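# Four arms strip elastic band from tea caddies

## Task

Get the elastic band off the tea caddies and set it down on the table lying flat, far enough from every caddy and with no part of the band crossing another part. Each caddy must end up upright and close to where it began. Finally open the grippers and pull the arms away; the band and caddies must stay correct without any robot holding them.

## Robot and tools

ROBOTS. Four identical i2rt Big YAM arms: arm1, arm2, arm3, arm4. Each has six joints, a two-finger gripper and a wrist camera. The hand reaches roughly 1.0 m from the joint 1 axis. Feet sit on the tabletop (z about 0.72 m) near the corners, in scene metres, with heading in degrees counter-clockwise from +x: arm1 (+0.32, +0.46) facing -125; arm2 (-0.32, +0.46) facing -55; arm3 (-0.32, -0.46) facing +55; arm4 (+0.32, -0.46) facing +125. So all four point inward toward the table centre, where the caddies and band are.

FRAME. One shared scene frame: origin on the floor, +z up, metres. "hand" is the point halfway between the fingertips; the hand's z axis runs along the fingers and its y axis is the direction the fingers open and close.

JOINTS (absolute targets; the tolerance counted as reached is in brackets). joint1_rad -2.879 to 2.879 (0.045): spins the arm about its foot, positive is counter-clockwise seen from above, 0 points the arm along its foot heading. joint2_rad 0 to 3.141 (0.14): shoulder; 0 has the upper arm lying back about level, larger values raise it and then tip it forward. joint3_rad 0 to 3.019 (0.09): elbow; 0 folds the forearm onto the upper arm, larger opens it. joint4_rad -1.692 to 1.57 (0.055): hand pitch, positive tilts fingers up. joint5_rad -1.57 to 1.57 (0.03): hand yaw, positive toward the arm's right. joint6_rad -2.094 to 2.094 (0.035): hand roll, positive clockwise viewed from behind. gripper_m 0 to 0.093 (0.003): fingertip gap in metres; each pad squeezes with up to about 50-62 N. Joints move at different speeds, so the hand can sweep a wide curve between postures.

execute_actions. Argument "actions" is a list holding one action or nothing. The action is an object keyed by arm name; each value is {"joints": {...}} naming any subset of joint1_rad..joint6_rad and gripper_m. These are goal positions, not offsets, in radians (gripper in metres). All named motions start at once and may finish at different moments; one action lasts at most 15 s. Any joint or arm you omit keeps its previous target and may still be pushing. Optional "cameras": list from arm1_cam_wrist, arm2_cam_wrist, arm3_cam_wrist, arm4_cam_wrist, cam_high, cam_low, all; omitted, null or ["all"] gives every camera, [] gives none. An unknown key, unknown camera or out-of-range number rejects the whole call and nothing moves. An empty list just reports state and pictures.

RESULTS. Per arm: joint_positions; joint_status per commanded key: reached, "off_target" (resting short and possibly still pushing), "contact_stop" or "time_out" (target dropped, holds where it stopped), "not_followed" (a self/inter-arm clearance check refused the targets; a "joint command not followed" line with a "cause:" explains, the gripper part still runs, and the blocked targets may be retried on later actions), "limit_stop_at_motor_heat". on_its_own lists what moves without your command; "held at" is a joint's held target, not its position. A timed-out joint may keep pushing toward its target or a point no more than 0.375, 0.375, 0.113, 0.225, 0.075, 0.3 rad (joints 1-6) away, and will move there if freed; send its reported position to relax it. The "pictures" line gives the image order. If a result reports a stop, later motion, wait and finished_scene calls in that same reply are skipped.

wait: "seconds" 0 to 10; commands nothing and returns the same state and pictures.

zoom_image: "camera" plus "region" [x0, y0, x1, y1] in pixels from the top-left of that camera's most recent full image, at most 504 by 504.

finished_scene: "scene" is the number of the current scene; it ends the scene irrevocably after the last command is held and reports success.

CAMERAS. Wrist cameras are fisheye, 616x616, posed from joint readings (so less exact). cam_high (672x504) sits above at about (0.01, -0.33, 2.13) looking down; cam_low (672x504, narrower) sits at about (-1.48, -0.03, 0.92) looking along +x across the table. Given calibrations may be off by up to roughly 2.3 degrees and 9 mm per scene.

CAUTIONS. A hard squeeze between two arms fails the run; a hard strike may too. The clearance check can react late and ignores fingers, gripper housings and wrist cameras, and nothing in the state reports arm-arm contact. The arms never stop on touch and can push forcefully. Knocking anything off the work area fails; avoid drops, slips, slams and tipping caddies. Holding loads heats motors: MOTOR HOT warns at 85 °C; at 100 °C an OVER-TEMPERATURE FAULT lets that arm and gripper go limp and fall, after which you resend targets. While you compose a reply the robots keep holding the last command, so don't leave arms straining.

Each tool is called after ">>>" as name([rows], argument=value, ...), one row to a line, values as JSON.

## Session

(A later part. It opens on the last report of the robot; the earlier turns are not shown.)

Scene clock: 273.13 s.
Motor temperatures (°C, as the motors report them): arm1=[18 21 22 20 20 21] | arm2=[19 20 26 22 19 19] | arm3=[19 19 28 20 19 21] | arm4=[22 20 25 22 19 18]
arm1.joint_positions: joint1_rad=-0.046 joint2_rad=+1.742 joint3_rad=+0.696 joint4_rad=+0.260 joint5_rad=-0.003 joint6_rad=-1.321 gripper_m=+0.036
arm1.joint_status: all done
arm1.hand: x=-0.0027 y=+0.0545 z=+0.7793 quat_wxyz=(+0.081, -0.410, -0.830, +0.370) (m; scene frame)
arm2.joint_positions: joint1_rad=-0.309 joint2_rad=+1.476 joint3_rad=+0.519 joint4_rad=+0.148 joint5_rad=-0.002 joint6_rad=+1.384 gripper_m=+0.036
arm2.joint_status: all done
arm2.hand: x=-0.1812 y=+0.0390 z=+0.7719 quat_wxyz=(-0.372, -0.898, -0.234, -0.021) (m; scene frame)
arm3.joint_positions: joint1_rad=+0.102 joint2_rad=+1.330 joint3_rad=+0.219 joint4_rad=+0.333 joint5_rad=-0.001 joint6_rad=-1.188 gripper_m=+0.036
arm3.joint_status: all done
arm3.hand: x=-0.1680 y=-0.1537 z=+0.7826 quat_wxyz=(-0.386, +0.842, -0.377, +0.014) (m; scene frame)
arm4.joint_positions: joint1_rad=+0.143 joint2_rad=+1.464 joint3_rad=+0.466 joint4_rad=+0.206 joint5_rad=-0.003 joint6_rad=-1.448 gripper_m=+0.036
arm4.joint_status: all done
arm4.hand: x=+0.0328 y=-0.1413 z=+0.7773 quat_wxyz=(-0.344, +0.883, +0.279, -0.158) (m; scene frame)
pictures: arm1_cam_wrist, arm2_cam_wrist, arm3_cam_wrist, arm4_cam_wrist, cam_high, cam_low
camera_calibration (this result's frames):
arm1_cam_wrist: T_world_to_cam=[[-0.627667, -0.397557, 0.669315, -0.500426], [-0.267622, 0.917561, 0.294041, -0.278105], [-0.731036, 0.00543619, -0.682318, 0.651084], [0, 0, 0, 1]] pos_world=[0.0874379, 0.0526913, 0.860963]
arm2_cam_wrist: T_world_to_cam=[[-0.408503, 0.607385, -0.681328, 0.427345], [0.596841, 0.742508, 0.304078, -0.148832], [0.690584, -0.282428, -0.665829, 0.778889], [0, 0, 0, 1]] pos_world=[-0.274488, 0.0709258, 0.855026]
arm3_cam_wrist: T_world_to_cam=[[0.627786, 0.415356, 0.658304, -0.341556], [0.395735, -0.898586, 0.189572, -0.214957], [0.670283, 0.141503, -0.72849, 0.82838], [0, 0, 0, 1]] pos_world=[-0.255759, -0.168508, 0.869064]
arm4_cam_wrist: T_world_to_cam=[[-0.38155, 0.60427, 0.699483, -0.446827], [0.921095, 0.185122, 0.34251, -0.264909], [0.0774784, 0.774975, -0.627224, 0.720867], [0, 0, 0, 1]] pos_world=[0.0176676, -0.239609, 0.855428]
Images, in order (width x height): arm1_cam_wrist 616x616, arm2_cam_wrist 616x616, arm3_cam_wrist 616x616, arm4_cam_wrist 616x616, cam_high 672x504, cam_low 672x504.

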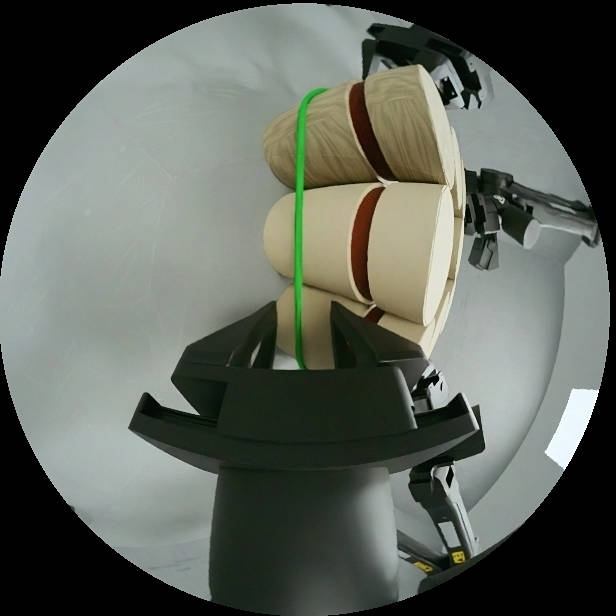

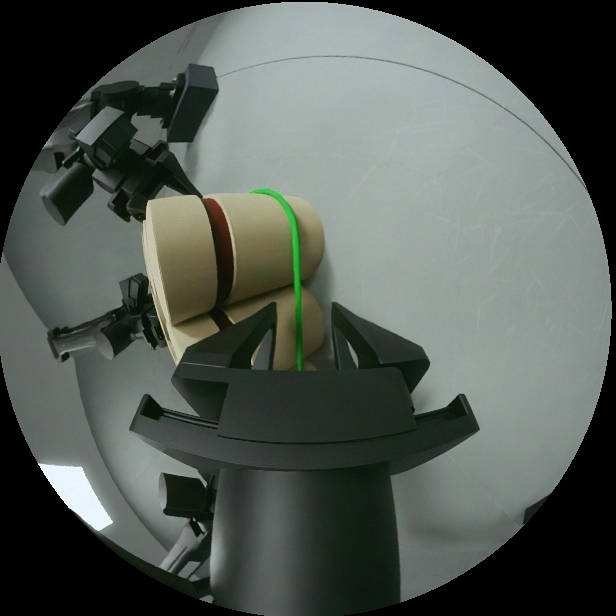

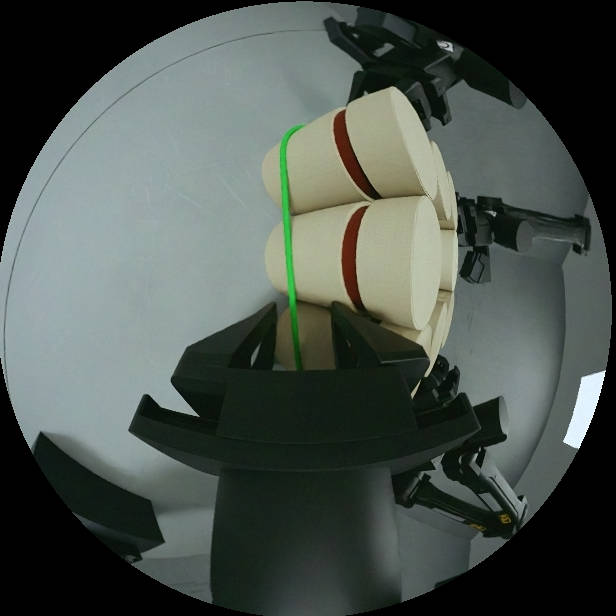

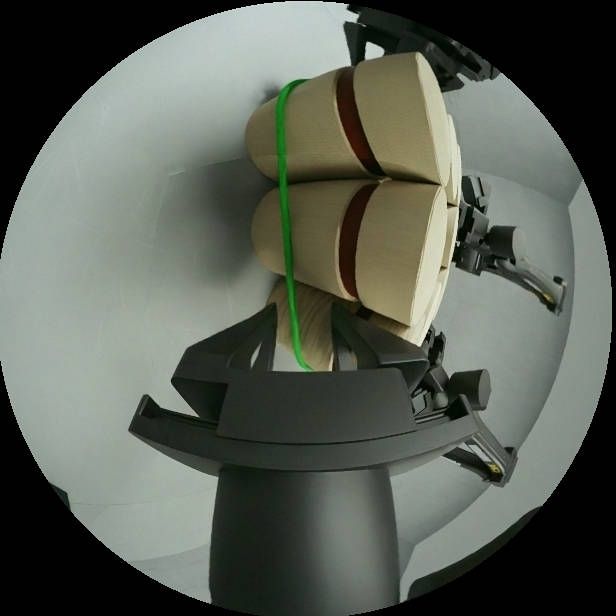

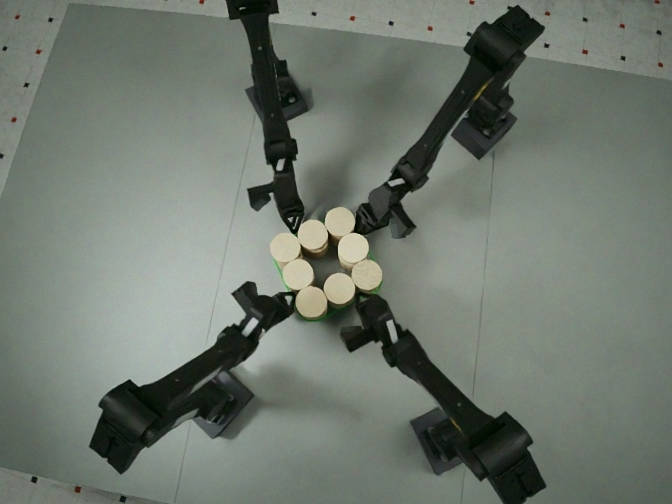

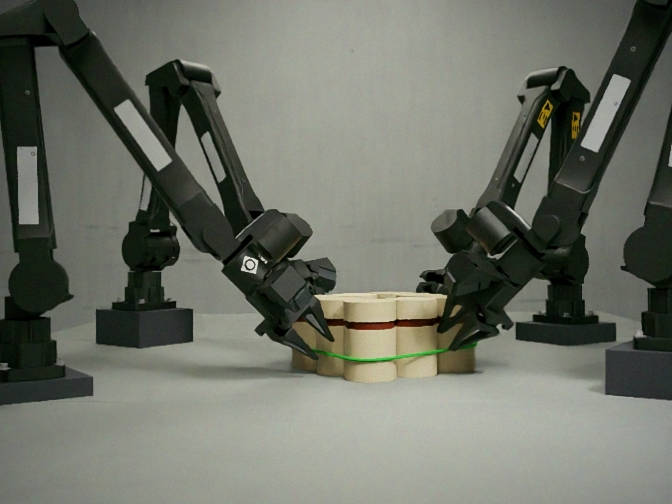

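>>> execute_actions([
  {"arm1":{"joints":{"joint1_rad":-0.032,"joint2_rad":1.848,"joint3_rad":0.728,"joint4_rad":0.342}},"arm2":{"joints":{"joint2_rad":1.578,"joint3_rad":0.578,"joint4_rad":0.258}},"arm3":{"joints":{"joint1_rad":0.124,"joint2_rad":1.522,"joint4_rad":0.502}},"arm4":{"joints":{"joint2_rad":1.57,"joint4_rad":0.323}}},
])

>>> zoom_image(camera="cam_high", region=[255, 190, 405, 340])

>>> zoom_image(camera="cam_low", region=[250, 270, 530, 400])

Scene clock: 294.30 s.
Motor temperatures (°C, as the motors report them): arm1=[18 21 22 20 20 21] | arm2=[19 20 28 21 19 19] | arm3=[19 19 27 20 19 21] | arm4=[22 20 25 22 19 18]
arm1.joint_positions: joint1_rad=-0.040 joint2_rad=+1.836 joint3_rad=+0.705 joint4_rad=+0.330 joint5_rad=-0.002 joint6_rad=-1.321 gripper_m=+0.036
arm1.joint_status: all done
arm1.hand: x=-0.0016 y=+0.0512 z=+0.7477 quat_wxyz=(+0.079, -0.409, -0.834, +0.363) (m; scene frame)
arm2.joint_positions: joint1_rad=-0.309 joint2_rad=+1.578 joint3_rad=+0.537 joint4_rad=+0.240 joint5_rad=-0.002 joint6_rad=+1.384 gripper_m=+0.036
arm2.joint_status: all done
arm2.hand: x=-0.1773 y=+0.0264 z=+0.7505 quat_wxyz=(-0.376, -0.897, -0.233, -0.021) (m; scene frame)
arm3.joint_positions: joint1_rad=+0.111 joint2_rad=+1.510 joint3_rad=+0.219 joint4_rad=+0.480 joint5_rad=-0.001 joint6_rad=-1.188 gripper_m=+0.036
arm3.joint_status: all done
arm3.hand: x=-0.1710 y=-0.1530 z=+0.7502 quat_wxyz=(-0.371, +0.849, -0.376, +0.012) (m; scene frame)
arm4.joint_positions: joint1_rad=+0.143 joint2_rad=+1.572 joint3_rad=+0.466 joint4_rad=+0.295 joint5_rad=-0.006 joint6_rad=-1.448 gripper_m=+0.036
arm4.joint_status: all done
arm4.hand: x=+0.0312 y=-0.1402 z=+0.7484 quat_wxyz=(-0.335, +0.886, +0.281, -0.156) (m; scene frame)
pictures: arm1_cam_wrist, arm2_cam_wrist, arm3_cam_wrist, arm4_cam_wrist, cam_high, cam_low
camera_calibration (this result's frames):
arm1_cam_wrist: T_world_to_cam=[[-0.631272, -0.409307, 0.658759, -0.471349], [-0.275081, 0.912339, 0.303261, -0.272152], [-0.725139, 0.0102281, -0.688527, 0.634741], [0, 0, 0, 1]] pos_world=[0.0878629, 0.0488763, 0.830075]
arm2_cam_wrist: T_world_to_cam=[[-0.406995, 0.602649, -0.686418, 0.426308], [0.596103, 0.74463, 0.300311, -0.1327], [0.69211, -0.28695, -0.662302, 0.756171], [0, 0, 0, 1]] pos_world=[-0.270744, 0.0588819, 0.83329]
arm3_cam_wrist: T_world_to_cam=[[0.633624, 0.439964, 0.636358, -0.297456], [0.406182, -0.889247, 0.210369, -0.219476], [0.658435, 0.125182, -0.742154, 0.812384], [0, 0, 0, 1]] pos_world=[-0.257279, -0.165994, 0.838374]
arm4_cam_wrist: T_world_to_cam=[[-0.390544, 0.614293, 0.685653, -0.415894], [0.916844, 0.192471, 0.349789, -0.257963], [0.082904, 0.765245, -0.638379, 0.708842], [0, 0, 0, 1]] pos_world=[0.0153211, -0.237307, 0.827901]
Images, in order (width x height): arm1_cam_wrist 616x616, arm2_cam_wrist 616x616, arm3_cam_wrist 616x616, arm4_cam_wrist 616x616, cam_high 672x504, cam_low 672x504.

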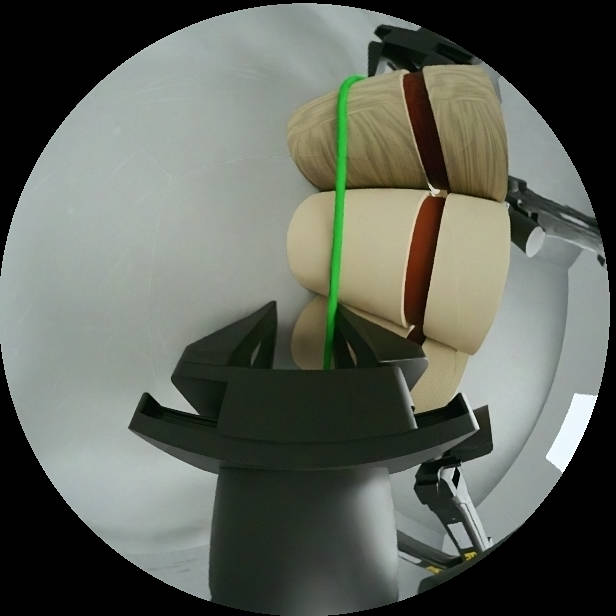

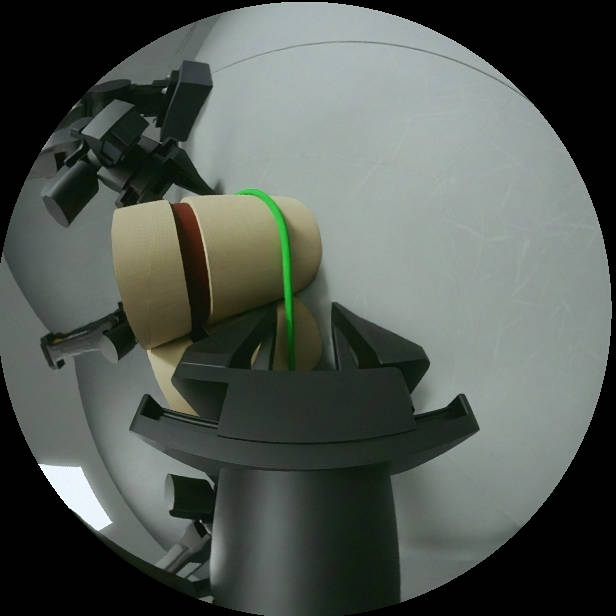

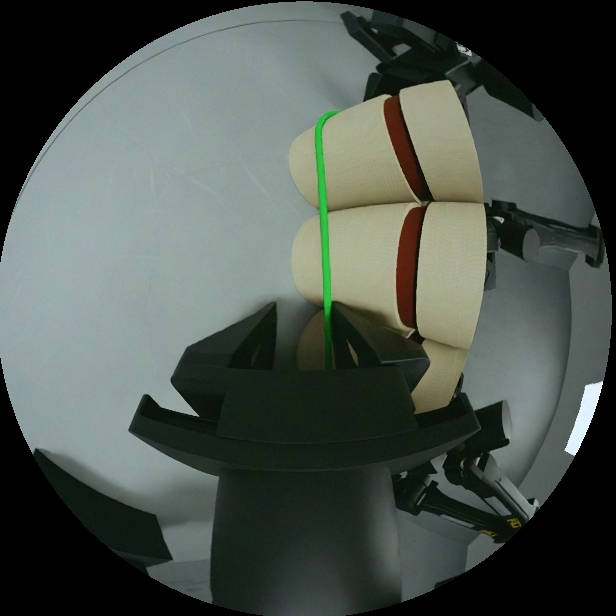

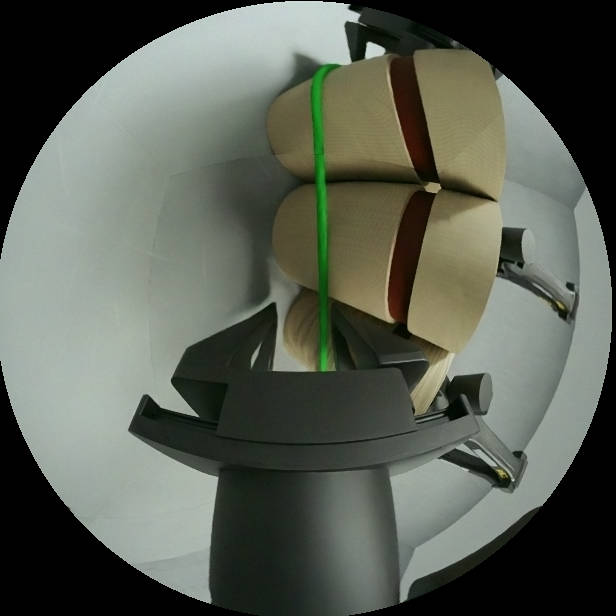

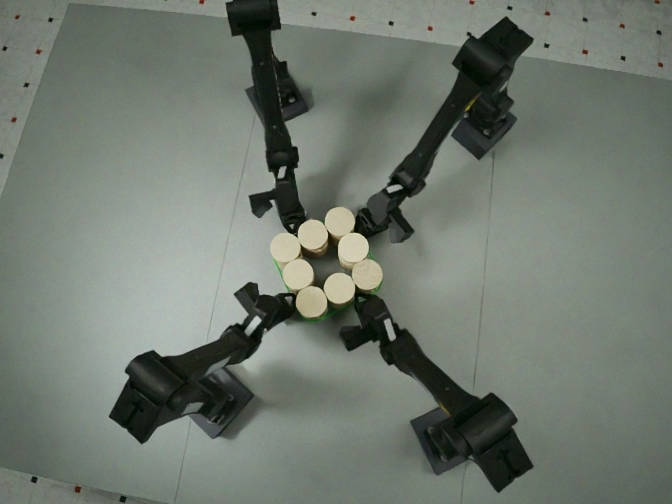

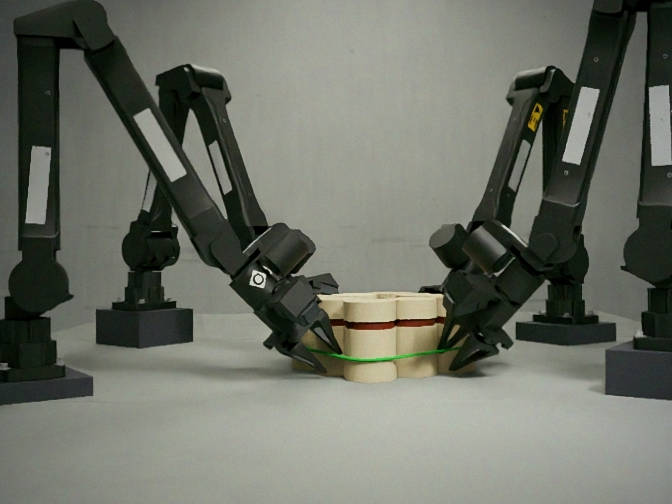

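Region (255, 190, 405, 340) of cam_high's 672x504 image, scaled by 3.360, with more detail than that image has.

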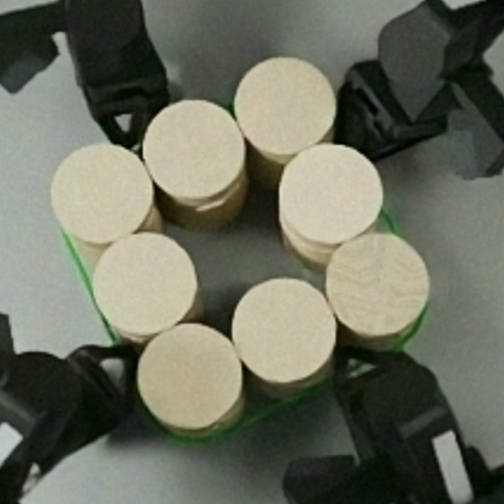

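Region (250, 270, 530, 400) of cam_low's 672x504 image, scaled by 1.800, with more detail than that image has; it fills the top 234 rows of this view, and the rest is white.

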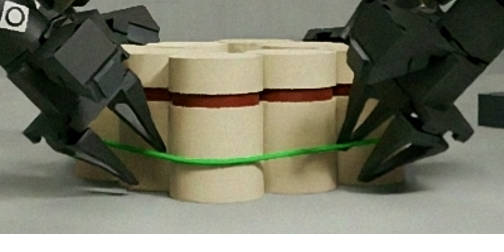

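>>> zoom_image(camera="arm1_cam_wrist", region=[250, 260, 400, 380])

>>> zoom_image(camera="arm3_cam_wrist", region=[250, 260, 400, 380])

>>> zoom_image(camera="arm4_cam_wrist", region=[250, 260, 400, 380])

Region (250, 260, 400, 380) of arm1_cam_wrist's 616x616 image, scaled by 3.360, with more detail than that image has; it fills the top 403 rows of this view, and the rest is white.

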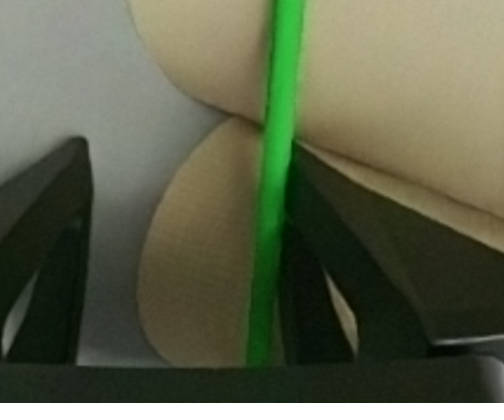

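Region (250, 260, 400, 380) of arm3_cam_wrist's 616x616 image, scaled by 3.360, with more detail than that image has; it fills the top 403 rows of this view, and the rest is white.

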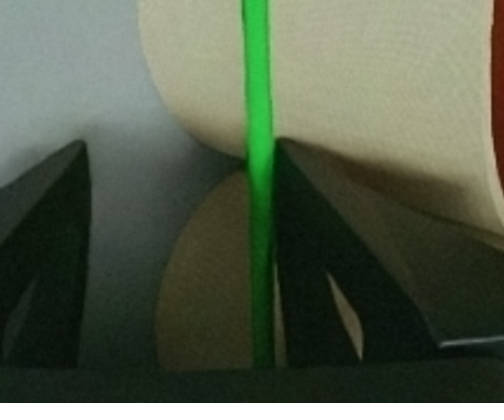

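Region (250, 260, 400, 380) of arm4_cam_wrist's 616x616 image, scaled by 3.360, with more detail than that image has; it fills the top 403 rows of this view, and the rest is white.

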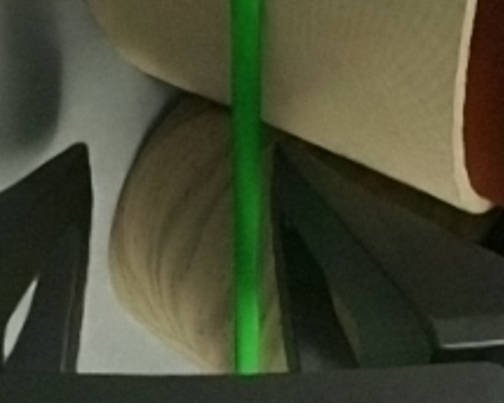

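>>> execute_actions([
  {"arm1":{"joints":{"gripper_m":0}},"arm2":{"joints":{"gripper_m":0}},"arm3":{"joints":{"gripper_m":0}},"arm4":{"joints":{"gripper_m":0}}},
], cameras=["cam_low","arm3_cam_wrist","arm2_cam_wrist","cam_high"])

Scene clock: 306.43 s.
Motor temperatures (°C, as the motors report them): arm1=[18 22 22 20 20 21] | arm2=[19 21 28 22 19 19] | arm3=[19 19 27 20 19 21] | arm4=[22 20 25 22 19 18]
arm1.joint_positions: joint1_rad=-0.040 joint2_rad=+1.836 joint3_rad=+0.705 joint4_rad=+0.331 joint5_rad=-0.002 joint6_rad=-1.321 gripper_m=+0.003
arm1.joint_status: all done
arm1.hand: x=-0.0018 y=+0.0510 z=+0.7479 quat_wxyz=(+0.079, -0.409, -0.833, +0.364) (m; scene frame)
arm2.joint_positions: joint1_rad=-0.309 joint2_rad=+1.578 joint3_rad=+0.537 joint4_rad=+0.240 joint5_rad=-0.002 joint6_rad=+1.385 gripper_m=+0.000
arm2.joint_status: all done
arm2.hand: x=-0.1773 y=+0.0264 z=+0.7505 quat_wxyz=(-0.376, -0.897, -0.233, -0.021) (m; scene frame)
arm3.joint_positions: joint1_rad=+0.111 joint2_rad=+1.510 joint3_rad=+0.219 joint4_rad=+0.484 joint5_rad=-0.001 joint6_rad=-1.188 gripper_m=+0.000
arm3.joint_status: all done
arm3.hand: x=-0.1706 y=-0.1523 z=+0.7510 quat_wxyz=(-0.373, +0.848, -0.376, +0.012) (m; scene frame)
arm4.joint_positions: joint1_rad=+0.143 joint2_rad=+1.572 joint3_rad=+0.466 joint4_rad=+0.302 joint5_rad=-0.003 joint6_rad=-1.448 gripper_m=+0.003
arm4.joint_status: all done
arm4.hand: x=+0.0307 y=-0.1388 z=+0.7497 quat_wxyz=(-0.339, +0.885, +0.280, -0.156) (m; scene frame)
pictures: arm2_cam_wrist, arm3_cam_wrist, cam_high, cam_low
camera_calibration (this result's frames):
arm2_cam_wrist: T_world_to_cam=[[-0.406657, 0.602816, -0.686472, 0.426405], [0.596231, 0.744443, 0.300523, -0.132832], [0.692199, -0.287086, -0.66215, 0.756076], [0, 0, 0, 1]] pos_world=[-0.270756, 0.0589007, 0.833269]
arm3_cam_wrist: T_world_to_cam=[[0.632353, 0.437333, 0.639429, -0.301422], [0.405761, -0.89011, 0.207514, -0.217191], [0.659914, 0.128233, -0.740317, 0.811971], [0, 0, 0, 1]] pos_world=[-0.257099, -0.165624, 0.838924]
Images, in order (width x height): arm2_cam_wrist 616x616, arm3_cam_wrist 616x616, cam_high 672x504, cam_low 672x504.

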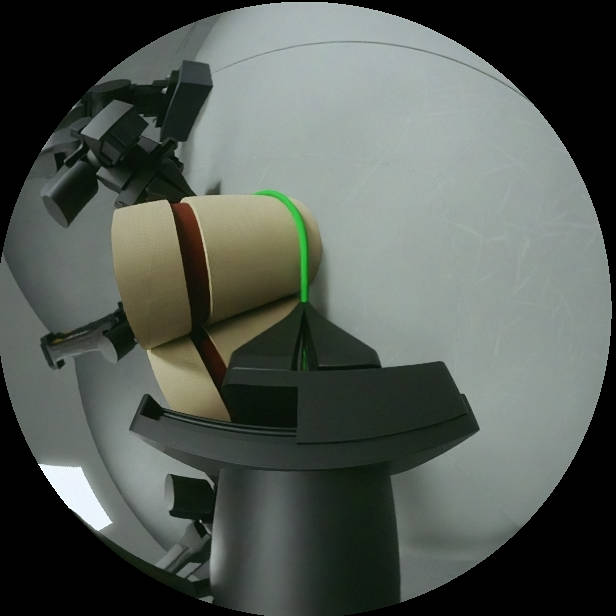

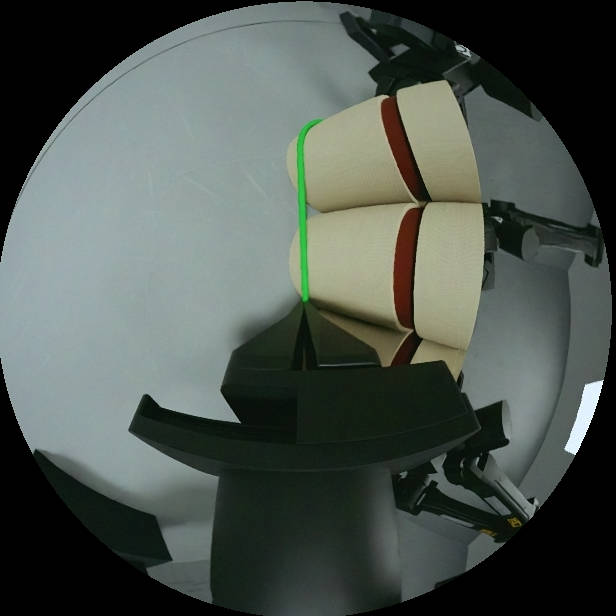

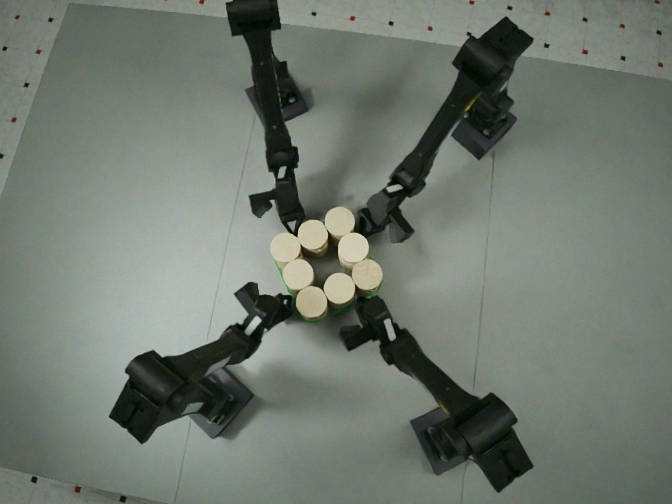

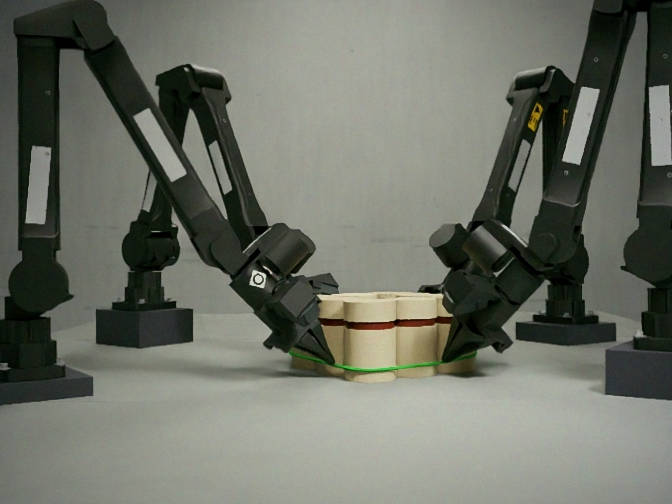

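>>> execute_actions([
  {"arm2":{"joints":{"gripper_m":0.025}},"arm3":{"joints":{"gripper_m":0.025}}},
], cameras=[])

>>> execute_actions([
  {"arm2":{"joints":{"joint2_rad":1.63,"joint4_rad":0.329}},"arm3":{"joints":{"joint2_rad":1.613,"joint4_rad":0.617}}},
], cameras=["cam_low","arm3_cam_wrist","arm2_cam_wrist"])

>>> zoom_image(camera="cam_low", region=[250, 270, 530, 400])

Scene clock: 319.13 s.
Motor temperatures (°C, as the motors report them): arm1=[18 22 22 20 20 21] | arm2=[19 21 28 22 19 19] | arm3=[19 19 26 20 19 21] | arm4=[22 20 25 22 19 18]
arm1.joint_positions: joint1_rad=-0.040 joint2_rad=+1.836 joint3_rad=+0.705 joint4_rad=+0.331 joint5_rad=-0.002 joint6_rad=-1.321 gripper_m=+0.003
arm1.joint_status: not commanded
arm1.hand: x=-0.0018 y=+0.0510 z=+0.7479 quat_wxyz=(+0.079, -0.409, -0.833, +0.364) (m; scene frame)
arm2.joint_positions: joint1_rad=-0.309 joint2_rad=+1.578 joint3_rad=+0.537 joint4_rad=+0.240 joint5_rad=-0.002 joint6_rad=+1.385 gripper_m=+0.025
arm2.joint_status: all done
arm2.hand: x=-0.1773 y=+0.0264 z=+0.7505 quat_wxyz=(-0.376, -0.897, -0.233, -0.021) (m; scene frame)
arm3.joint_positions: joint1_rad=+0.111 joint2_rad=+1.510 joint3_rad=+0.219 joint4_rad=+0.484 joint5_rad=-0.001 joint6_rad=-1.188 gripper_m=+0.025
arm3.joint_status: all done
arm3.hand: x=-0.1706 y=-0.1523 z=+0.7510 quat_wxyz=(-0.373, +0.848, -0.376, +0.012) (m; scene frame)
arm4.joint_positions: joint1_rad=+0.143 joint2_rad=+1.572 joint3_rad=+0.466 joint4_rad=+0.302 joint5_rad=-0.003 joint6_rad=-1.448 gripper_m=+0.003
arm4.joint_status: not commanded
arm4.hand: x=+0.0307 y=-0.1388 z=+0.7497 quat_wxyz=(-0.339, +0.885, +0.280, -0.156) (m; scene frame)
pictures: none
No camera images: the call's "cameras" was empty. Leave "cameras" out to get every camera's image.

Scene clock: 319.90 s.
Motor temperatures (°C, as the motors report them): arm1=[18 22 22 20 20 21] | arm2=[19 21 28 22 19 19] | arm3=[19 19 26 20 19 21] | arm4=[22 20 25 22 19 18]
arm1.joint_positions: joint1_rad=-0.040 joint2_rad=+1.836 joint3_rad=+0.705 joint4_rad=+0.331 joint5_rad=-0.002 joint6_rad=-1.321 gripper_m=+0.003
arm1.joint_status: not commanded
arm1.hand: x=-0.0018 y=+0.0510 z=+0.7479 quat_wxyz=(+0.079, -0.409, -0.833, +0.364) (m; scene frame)
arm2.joint_positions: joint1_rad=-0.309 joint2_rad=+1.625 joint3_rad=+0.537 joint4_rad=+0.310 joint5_rad=-0.002 joint6_rad=+1.385 gripper_m=+0.025
arm2.joint_status: all done
arm2.hand: x=-0.1754 y=+0.0205 z=+0.7423 quat_wxyz=(-0.387, -0.892, -0.232, -0.022) (m; scene frame)
arm3.joint_positions: joint1_rad=+0.111 joint2_rad=+1.600 joint3_rad=+0.219 joint4_rad=+0.589 joint5_rad=-0.001 joint6_rad=-1.188 gripper_m=+0.025
arm3.joint_status: all done
arm3.hand: x=-0.1692 y=-0.1493 z=+0.7399 quat_wxyz=(-0.379, +0.846, -0.375, +0.012) (m; scene frame)
arm4.joint_positions: joint1_rad=+0.143 joint2_rad=+1.572 joint3_rad=+0.466 joint4_rad=+0.302 joint5_rad=-0.003 joint6_rad=-1.448 gripper_m=+0.003
arm4.joint_status: not commanded
arm4.hand: x=+0.0307 y=-0.1388 z=+0.7497 quat_wxyz=(-0.339, +0.885, +0.280, -0.156) (m; scene frame)
pictures: arm2_cam_wrist, arm3_cam_wrist, cam_low
camera_calibration (this result's frames):
arm2_cam_wrist: T_world_to_cam=[[-0.401655, 0.587118, -0.702827, 0.438378], [0.593881, 0.751192, 0.288126, -0.118457], [0.697122, -0.301668, -0.650398, 0.740123], [0, 0, 0, 1]] pos_world=[-0.26953, 0.0548767, 0.823609]
arm3_cam_wrist: T_world_to_cam=[[0.628288, 0.428919, 0.649062, -0.305611], [0.404466, -0.892764, 0.198443, -0.206725], [0.664576, 0.137844, -0.734397, 0.800281], [0, 0, 0, 1]] pos_world=[-0.256222, -0.163788, 0.827107]
Images, in order (width x height): arm2_cam_wrist 616x616, arm3_cam_wrist 616x616, cam_low 672x504.

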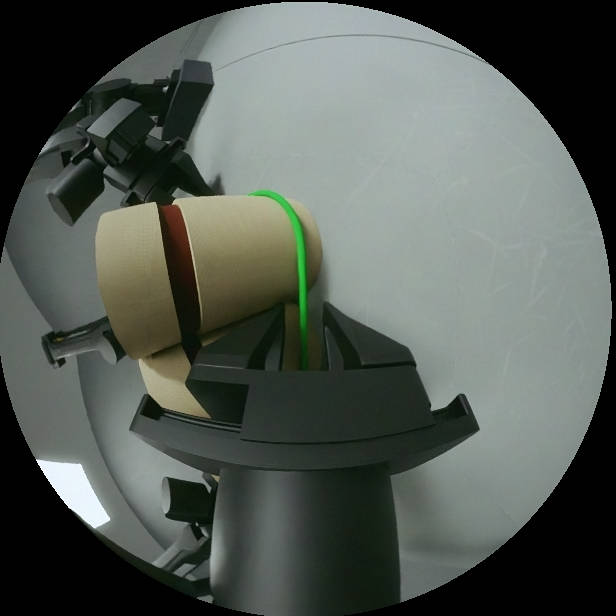

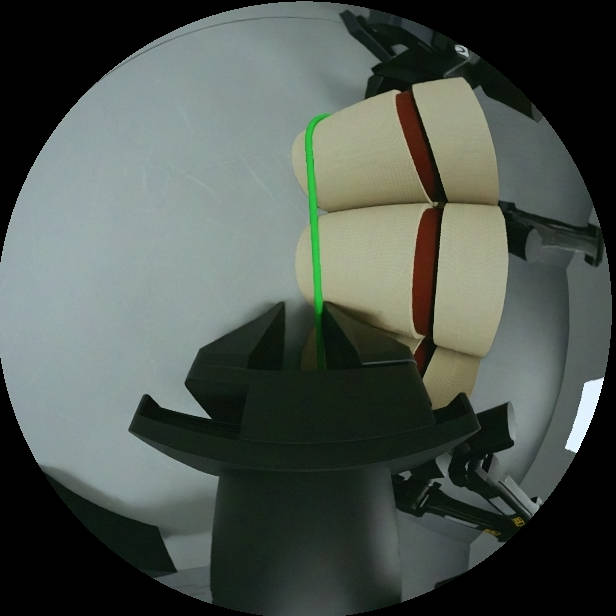

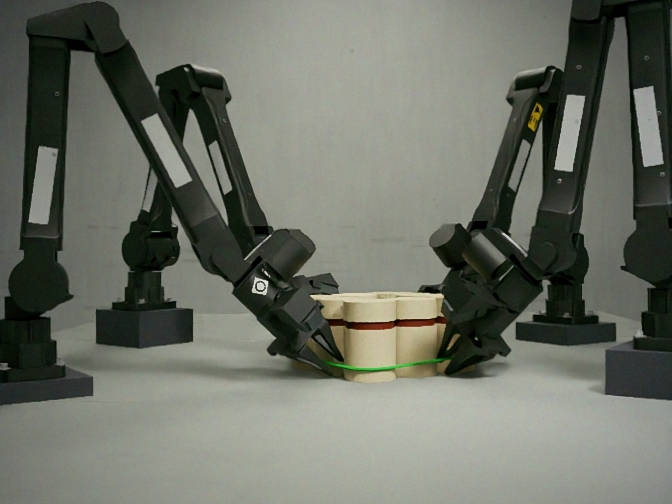

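Region (250, 270, 530, 400) of cam_low's 672x504 image, scaled by 1.800, with more detail than that image has; it fills the top 234 rows of this view, and the rest is white.

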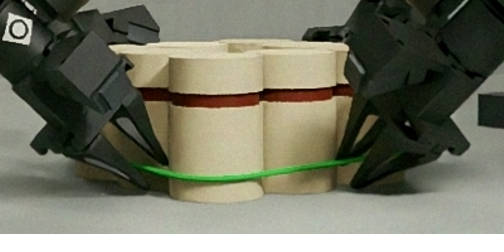

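>>> execute_actions([
  {"arm2":{"joints":{"gripper_m":0}},"arm3":{"joints":{"joint2_rad":1.63,"joint3_rad":0.262}}},
], cameras=["cam_low","arm3_cam_wrist"])

>>> zoom_image(camera="cam_low", region=[250, 270, 530, 400])

Scene clock: 328.43 s.
Motor temperatures (°C, as the motors report them): arm1=[18 22 22 20 20 21] | arm2=[19 21 28 22 19 19] | arm3=[19 19 26 20 19 21] | arm4=[22 20 25 22 19 18]
arm1.joint_positions: joint1_rad=-0.040 joint2_rad=+1.836 joint3_rad=+0.705 joint4_rad=+0.331 joint5_rad=-0.002 joint6_rad=-1.321 gripper_m=+0.003
arm1.joint_status: not commanded
arm1.hand: x=-0.0018 y=+0.0510 z=+0.7479 quat_wxyz=(+0.079, -0.409, -0.833, +0.364) (m; scene frame)
arm2.joint_positions: joint1_rad=-0.309 joint2_rad=+1.625 joint3_rad=+0.537 joint4_rad=+0.310 joint5_rad=-0.002 joint6_rad=+1.385 gripper_m=+0.002
arm2.joint_status: all done
arm2.hand: x=-0.1755 y=+0.0205 z=+0.7423 quat_wxyz=(-0.387, -0.892, -0.232, -0.022) (m; scene frame)
arm3.joint_positions: joint1_rad=+0.111 joint2_rad=+1.611 joint3_rad=+0.231 joint4_rad=+0.591 joint5_rad=+0.001 joint6_rad=-1.188 gripper_m=+0.025
arm3.joint_status: all done
arm3.hand: x=-0.1668 y=-0.1448 z=+0.7398 quat_wxyz=(-0.381, +0.845, -0.375, +0.013) (m; scene frame)
arm4.joint_positions: joint1_rad=+0.143 joint2_rad=+1.572 joint3_rad=+0.466 joint4_rad=+0.302 joint5_rad=-0.003 joint6_rad=-1.448 gripper_m=+0.003
arm4.joint_status: not commanded
arm4.hand: x=+0.0307 y=-0.1388 z=+0.7497 quat_wxyz=(-0.339, +0.885, +0.280, -0.156) (m; scene frame)
pictures: arm3_cam_wrist, cam_low
camera_calibration (this result's frames):
arm3_cam_wrist: T_world_to_cam=[[0.62735, 0.426163, 0.65178, -0.311585], [0.403076, -0.893831, 0.196459, -0.202571], [0.666304, 0.139469, -0.732521, 0.79715], [0, 0, 0, 1]] pos_world=[-0.25402, -0.159456, 0.826811]
Images, in order (width x height): arm3_cam_wrist 616x616, cam_low 672x504.

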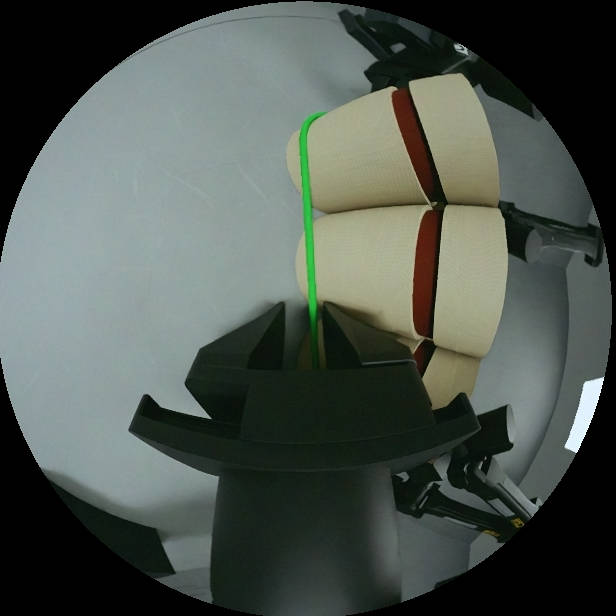

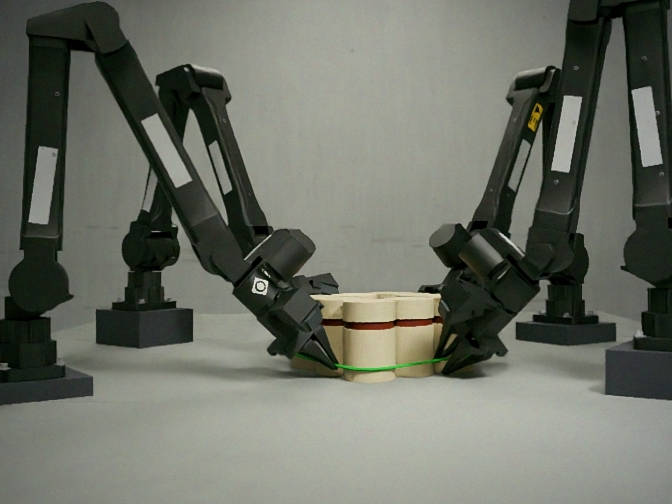

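Region (250, 270, 530, 400) of cam_low's 672x504 image, scaled by 1.800, with more detail than that image has; it fills the top 234 rows of this view, and the rest is white.

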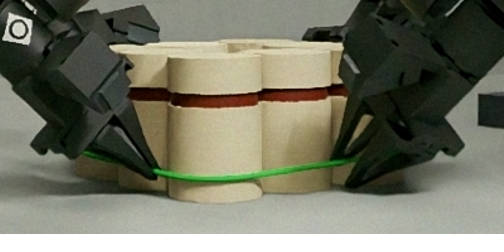

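>>> execute_actions([
  {"arm3":{"joints":{"gripper_m":0}}},
], cameras=["cam_low","cam_high"])

>>> zoom_image(camera="cam_low", region=[250, 270, 530, 400])

Scene clock: 332.03 s.
Motor temperatures (°C, as the motors report them): arm1=[18 22 22 20 20 21] | arm2=[19 21 28 22 19 19] | arm3=[19 19 26 20 19 21] | arm4=[22 20 25 22 19 18]
arm1.joint_positions: joint1_rad=-0.040 joint2_rad=+1.836 joint3_rad=+0.705 joint4_rad=+0.331 joint5_rad=-0.002 joint6_rad=-1.321 gripper_m=+0.003
arm1.joint_status: not commanded
arm1.hand: x=-0.0018 y=+0.0510 z=+0.7479 quat_wxyz=(+0.079, -0.409, -0.833, +0.364) (m; scene frame)
arm2.joint_positions: joint1_rad=-0.309 joint2_rad=+1.625 joint3_rad=+0.537 joint4_rad=+0.310 joint5_rad=-0.002 joint6_rad=+1.385 gripper_m=+0.002
arm2.joint_status: not commanded
arm2.hand: x=-0.1755 y=+0.0205 z=+0.7423 quat_wxyz=(-0.387, -0.892, -0.232, -0.022) (m; scene frame)
arm3.joint_positions: joint1_rad=+0.111 joint2_rad=+1.611 joint3_rad=+0.242 joint4_rad=+0.597 joint5_rad=+0.001 joint6_rad=-1.188 gripper_m=+0.002
arm3.joint_status: all done
arm3.hand: x=-0.1637 y=-0.1385 z=+0.7436 quat_wxyz=(-0.389, +0.842, -0.373, +0.013) (m; scene frame)
arm4.joint_positions: joint1_rad=+0.143 joint2_rad=+1.572 joint3_rad=+0.466 joint4_rad=+0.302 joint5_rad=-0.003 joint6_rad=-1.448 gripper_m=+0.003
arm4.joint_status: not commanded
arm4.hand: x=+0.0307 y=-0.1388 z=+0.7497 quat_wxyz=(-0.339, +0.885, +0.280, -0.156) (m; scene frame)
pictures: cam_high, cam_low
Images, in order (width x height): cam_high 672x504, cam_low 672x504.

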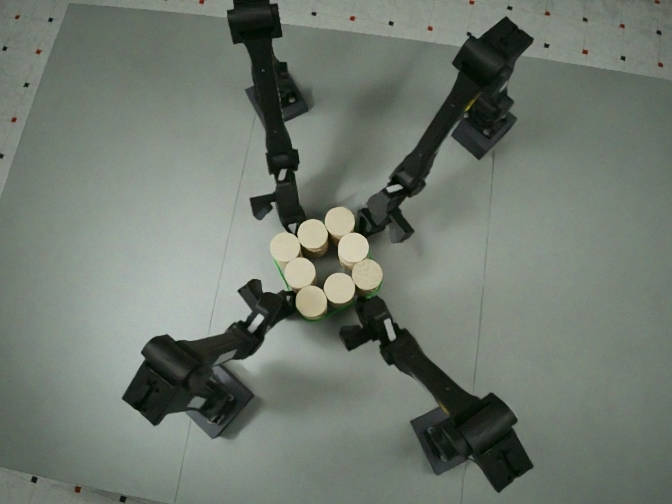

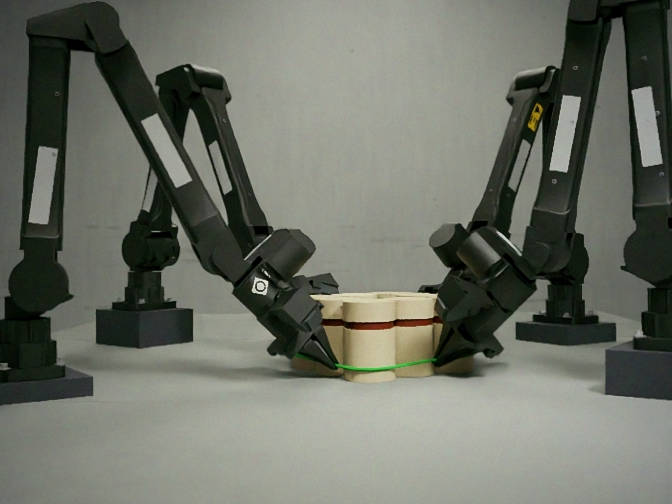

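Region (250, 270, 530, 400) of cam_low's 672x504 image, scaled by 1.800, with more detail than that image has; it fills the top 234 rows of this view, and the rest is white.

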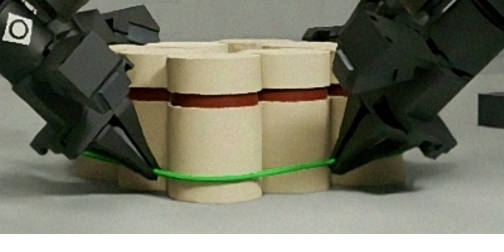

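>>> execute_actions([
  {"arm1":{"joints":{"joint1_rad":-0.022,"joint2_rad":1.745,"joint3_rad":0.569,"joint4_rad":0.396}},"arm2":{"joints":{"joint1_rad":-0.37,"joint2_rad":1.473,"joint3_rad":0.437,"joint4_rad":0.25}},"arm3":{"joints":{"joint1_rad":0.111,"joint2_rad":1.385,"joint3_rad":0.103,"joint4_rad":0.49}},"arm4":{"joints":{"joint2_rad":1.47,"joint3_rad":0.369,"joint4_rad":0.325}}},
], cameras=["cam_low","cam_high"])

>>> zoom_image(camera="cam_high", region=[230, 160, 430, 360])

Scene clock: 362.37 s.
Motor temperatures (°C, as the motors report them): arm1=[18 22 22 20 20 21] | arm2=[19 21 28 22 19 19] | arm3=[19 19 25 20 19 21] | arm4=[22 20 25 22 19 18]
arm1.joint_positions: joint1_rad=-0.033 joint2_rad=+1.740 joint3_rad=+0.589 joint4_rad=+0.398 joint5_rad=+0.000 joint6_rad=-1.322 gripper_m=+0.003
arm1.joint_status: all done
arm1.hand: x=+0.0209 y=+0.0750 z=+0.7676 quat_wxyz=(+0.083, -0.402, -0.826, +0.385) (m; scene frame)
arm2.joint_positions: joint1_rad=-0.360 joint2_rad=+1.473 joint3_rad=+0.460 joint4_rad=+0.268 joint5_rad=-0.009 joint6_rad=+1.385 gripper_m=+0.002
arm2.joint_status: all done
arm2.hand: x=-0.2036 y=+0.0403 z=+0.7719 quat_wxyz=(-0.403, -0.891, -0.209, -0.016) (m; scene frame)
arm3.joint_positions: joint1_rad=+0.111 joint2_rad=+1.382 joint3_rad=+0.125 joint4_rad=+0.516 joint5_rad=-0.004 joint6_rad=-1.188 gripper_m=+0.002
arm3.joint_status: all done
arm3.hand: x=-0.1821 y=-0.1749 z=+0.7690 quat_wxyz=(-0.403, +0.837, -0.370, +0.012) (m; scene frame)
arm4.joint_positions: joint1_rad=+0.143 joint2_rad=+1.470 joint3_rad=+0.378 joint4_rad=+0.317 joint5_rad=-0.001 joint6_rad=-1.448 gripper_m=+0.003
arm4.joint_status: all done
arm4.hand: x=+0.0505 y=-0.1603 z=+0.7621 quat_wxyz=(-0.351, +0.880, +0.278, -0.160) (m; scene frame)
pictures: cam_high, cam_low
Images, in order (width x height): cam_high 672x504, cam_low 672x504.

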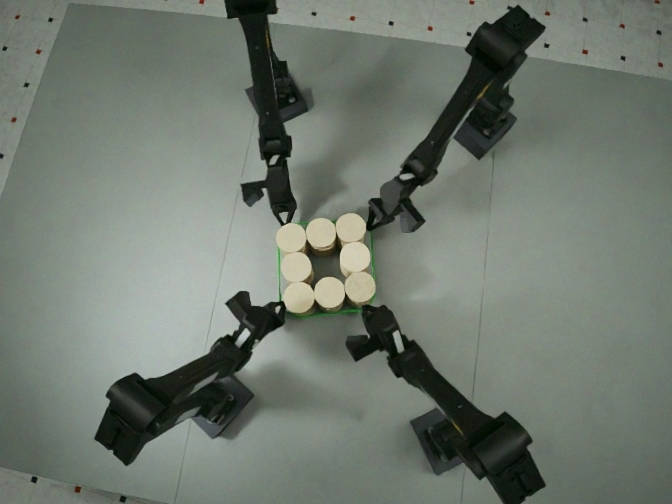

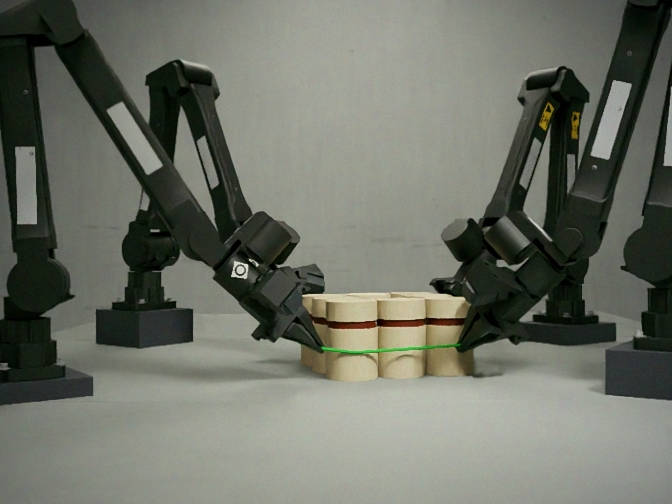

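Region (230, 160, 430, 360) of cam_high's 672x504 image, scaled by 2.520, with more detail than that image has.

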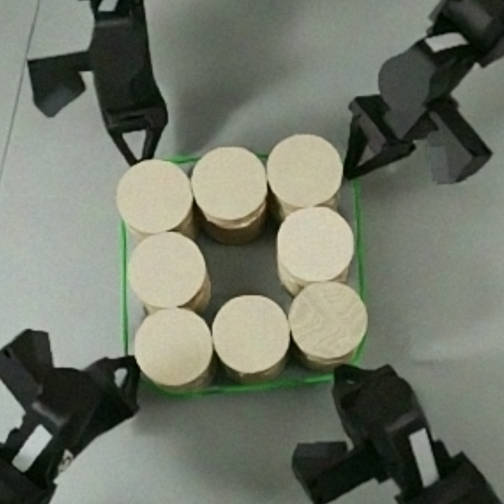

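>>> execute_actions([
  {"arm1":{"joints":{"joint1_rad":-0.14,"joint2_rad":1.735,"joint3_rad":0.596,"joint4_rad":0.325}},"arm2":{"joints":{"joint1_rad":-0.468,"joint2_rad":1.532,"joint3_rad":0.565,"joint4_rad":0.17}},"arm3":{"joints":{"joint1_rad":-0.07,"joint2_rad":1.305,"joint3_rad":0.085,"joint4_rad":0.375}},"arm4":{"joints":{"joint1_rad":0.014,"joint2_rad":1.478,"joint3_rad":0.44,"joint4_rad":0.247}}},
], cameras=["cam_low","cam_high"])

>>> zoom_image(camera="cam_high", region=[230, 160, 430, 360])

Scene clock: 387.50 s.
Motor temperatures (°C, as the motors report them): arm1=[18 22 22 20 20 21] | arm2=[19 21 26 21 20 19] | arm3=[19 19 24 20 19 21] | arm4=[22 20 24 22 19 18]
arm1.joint_positions: joint1_rad=-0.138 joint2_rad=+1.734 joint3_rad=+0.606 joint4_rad=+0.351 joint5_rad=-0.003 joint6_rad=-1.326 gripper_m=+0.003
arm1.joint_status: all done
arm1.hand: x=-0.0185 y=+0.1068 z=+0.7679 quat_wxyz=(+0.100, -0.445, -0.810, +0.370) (m; scene frame)
arm2.joint_positions: joint1_rad=-0.437 joint2_rad=+1.524 joint3_rad=+0.561 joint4_rad=+0.192 joint5_rad=-0.020 joint6_rad=+1.385 gripper_m=+0.002
arm2.joint_status: all done
arm2.hand: x=-0.2285 y=+0.0026 z=+0.7759 quat_wxyz=(-0.391, -0.903, -0.178, -0.006) (m; scene frame)
arm3.joint_positions: joint1_rad=-0.047 joint2_rad=+1.302 joint3_rad=+0.116 joint4_rad=+0.413 joint5_rad=-0.013 joint6_rad=-1.188 gripper_m=+0.002
arm3.joint_status: all done
arm3.hand: x=-0.1464 y=-0.2081 z=+0.7708 quat_wxyz=(-0.387, +0.812, -0.436, +0.037) (m; scene frame)
arm4.joint_positions: joint1_rad=+0.029 joint2_rad=+1.470 joint3_rad=+0.432 joint4_rad=+0.268 joint5_rad=-0.012 joint6_rad=-1.448 gripper_m=+0.003
arm4.joint_status: all done
arm4.hand: x=+0.0739 y=-0.1175 z=+0.7728 quat_wxyz=(-0.360, +0.893, +0.229, -0.145) (m; scene frame)
pictures: cam_high, cam_low
Images, in order (width x height): cam_high 672x504, cam_low 672x504.

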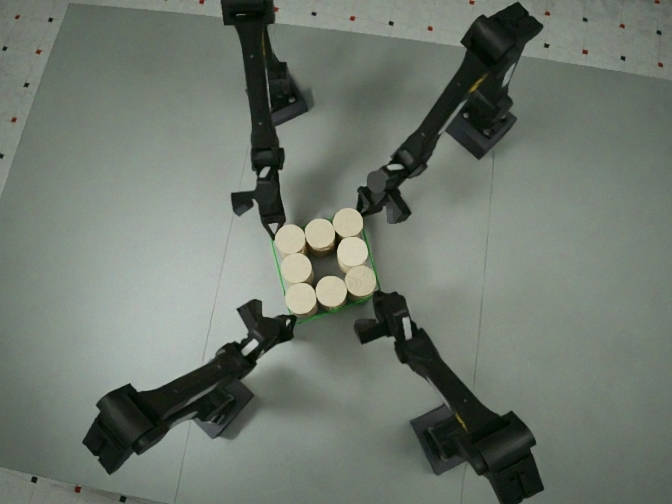

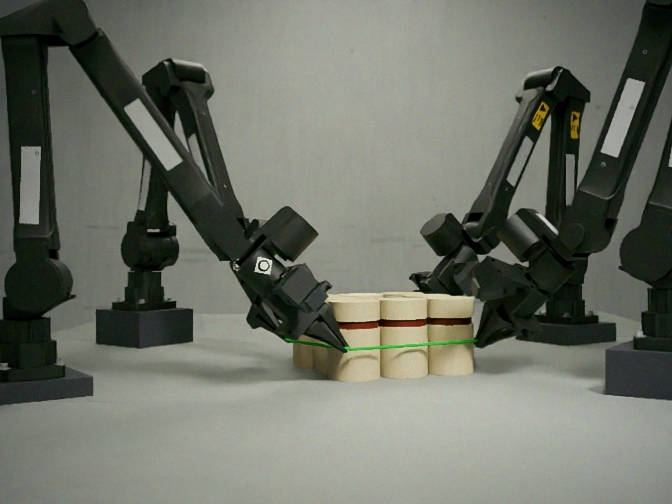

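Region (230, 160, 430, 360) of cam_high's 672x504 image, scaled by 2.520, with more detail than that image has.

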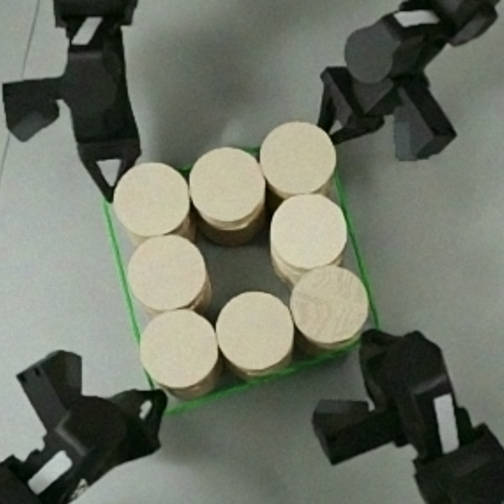

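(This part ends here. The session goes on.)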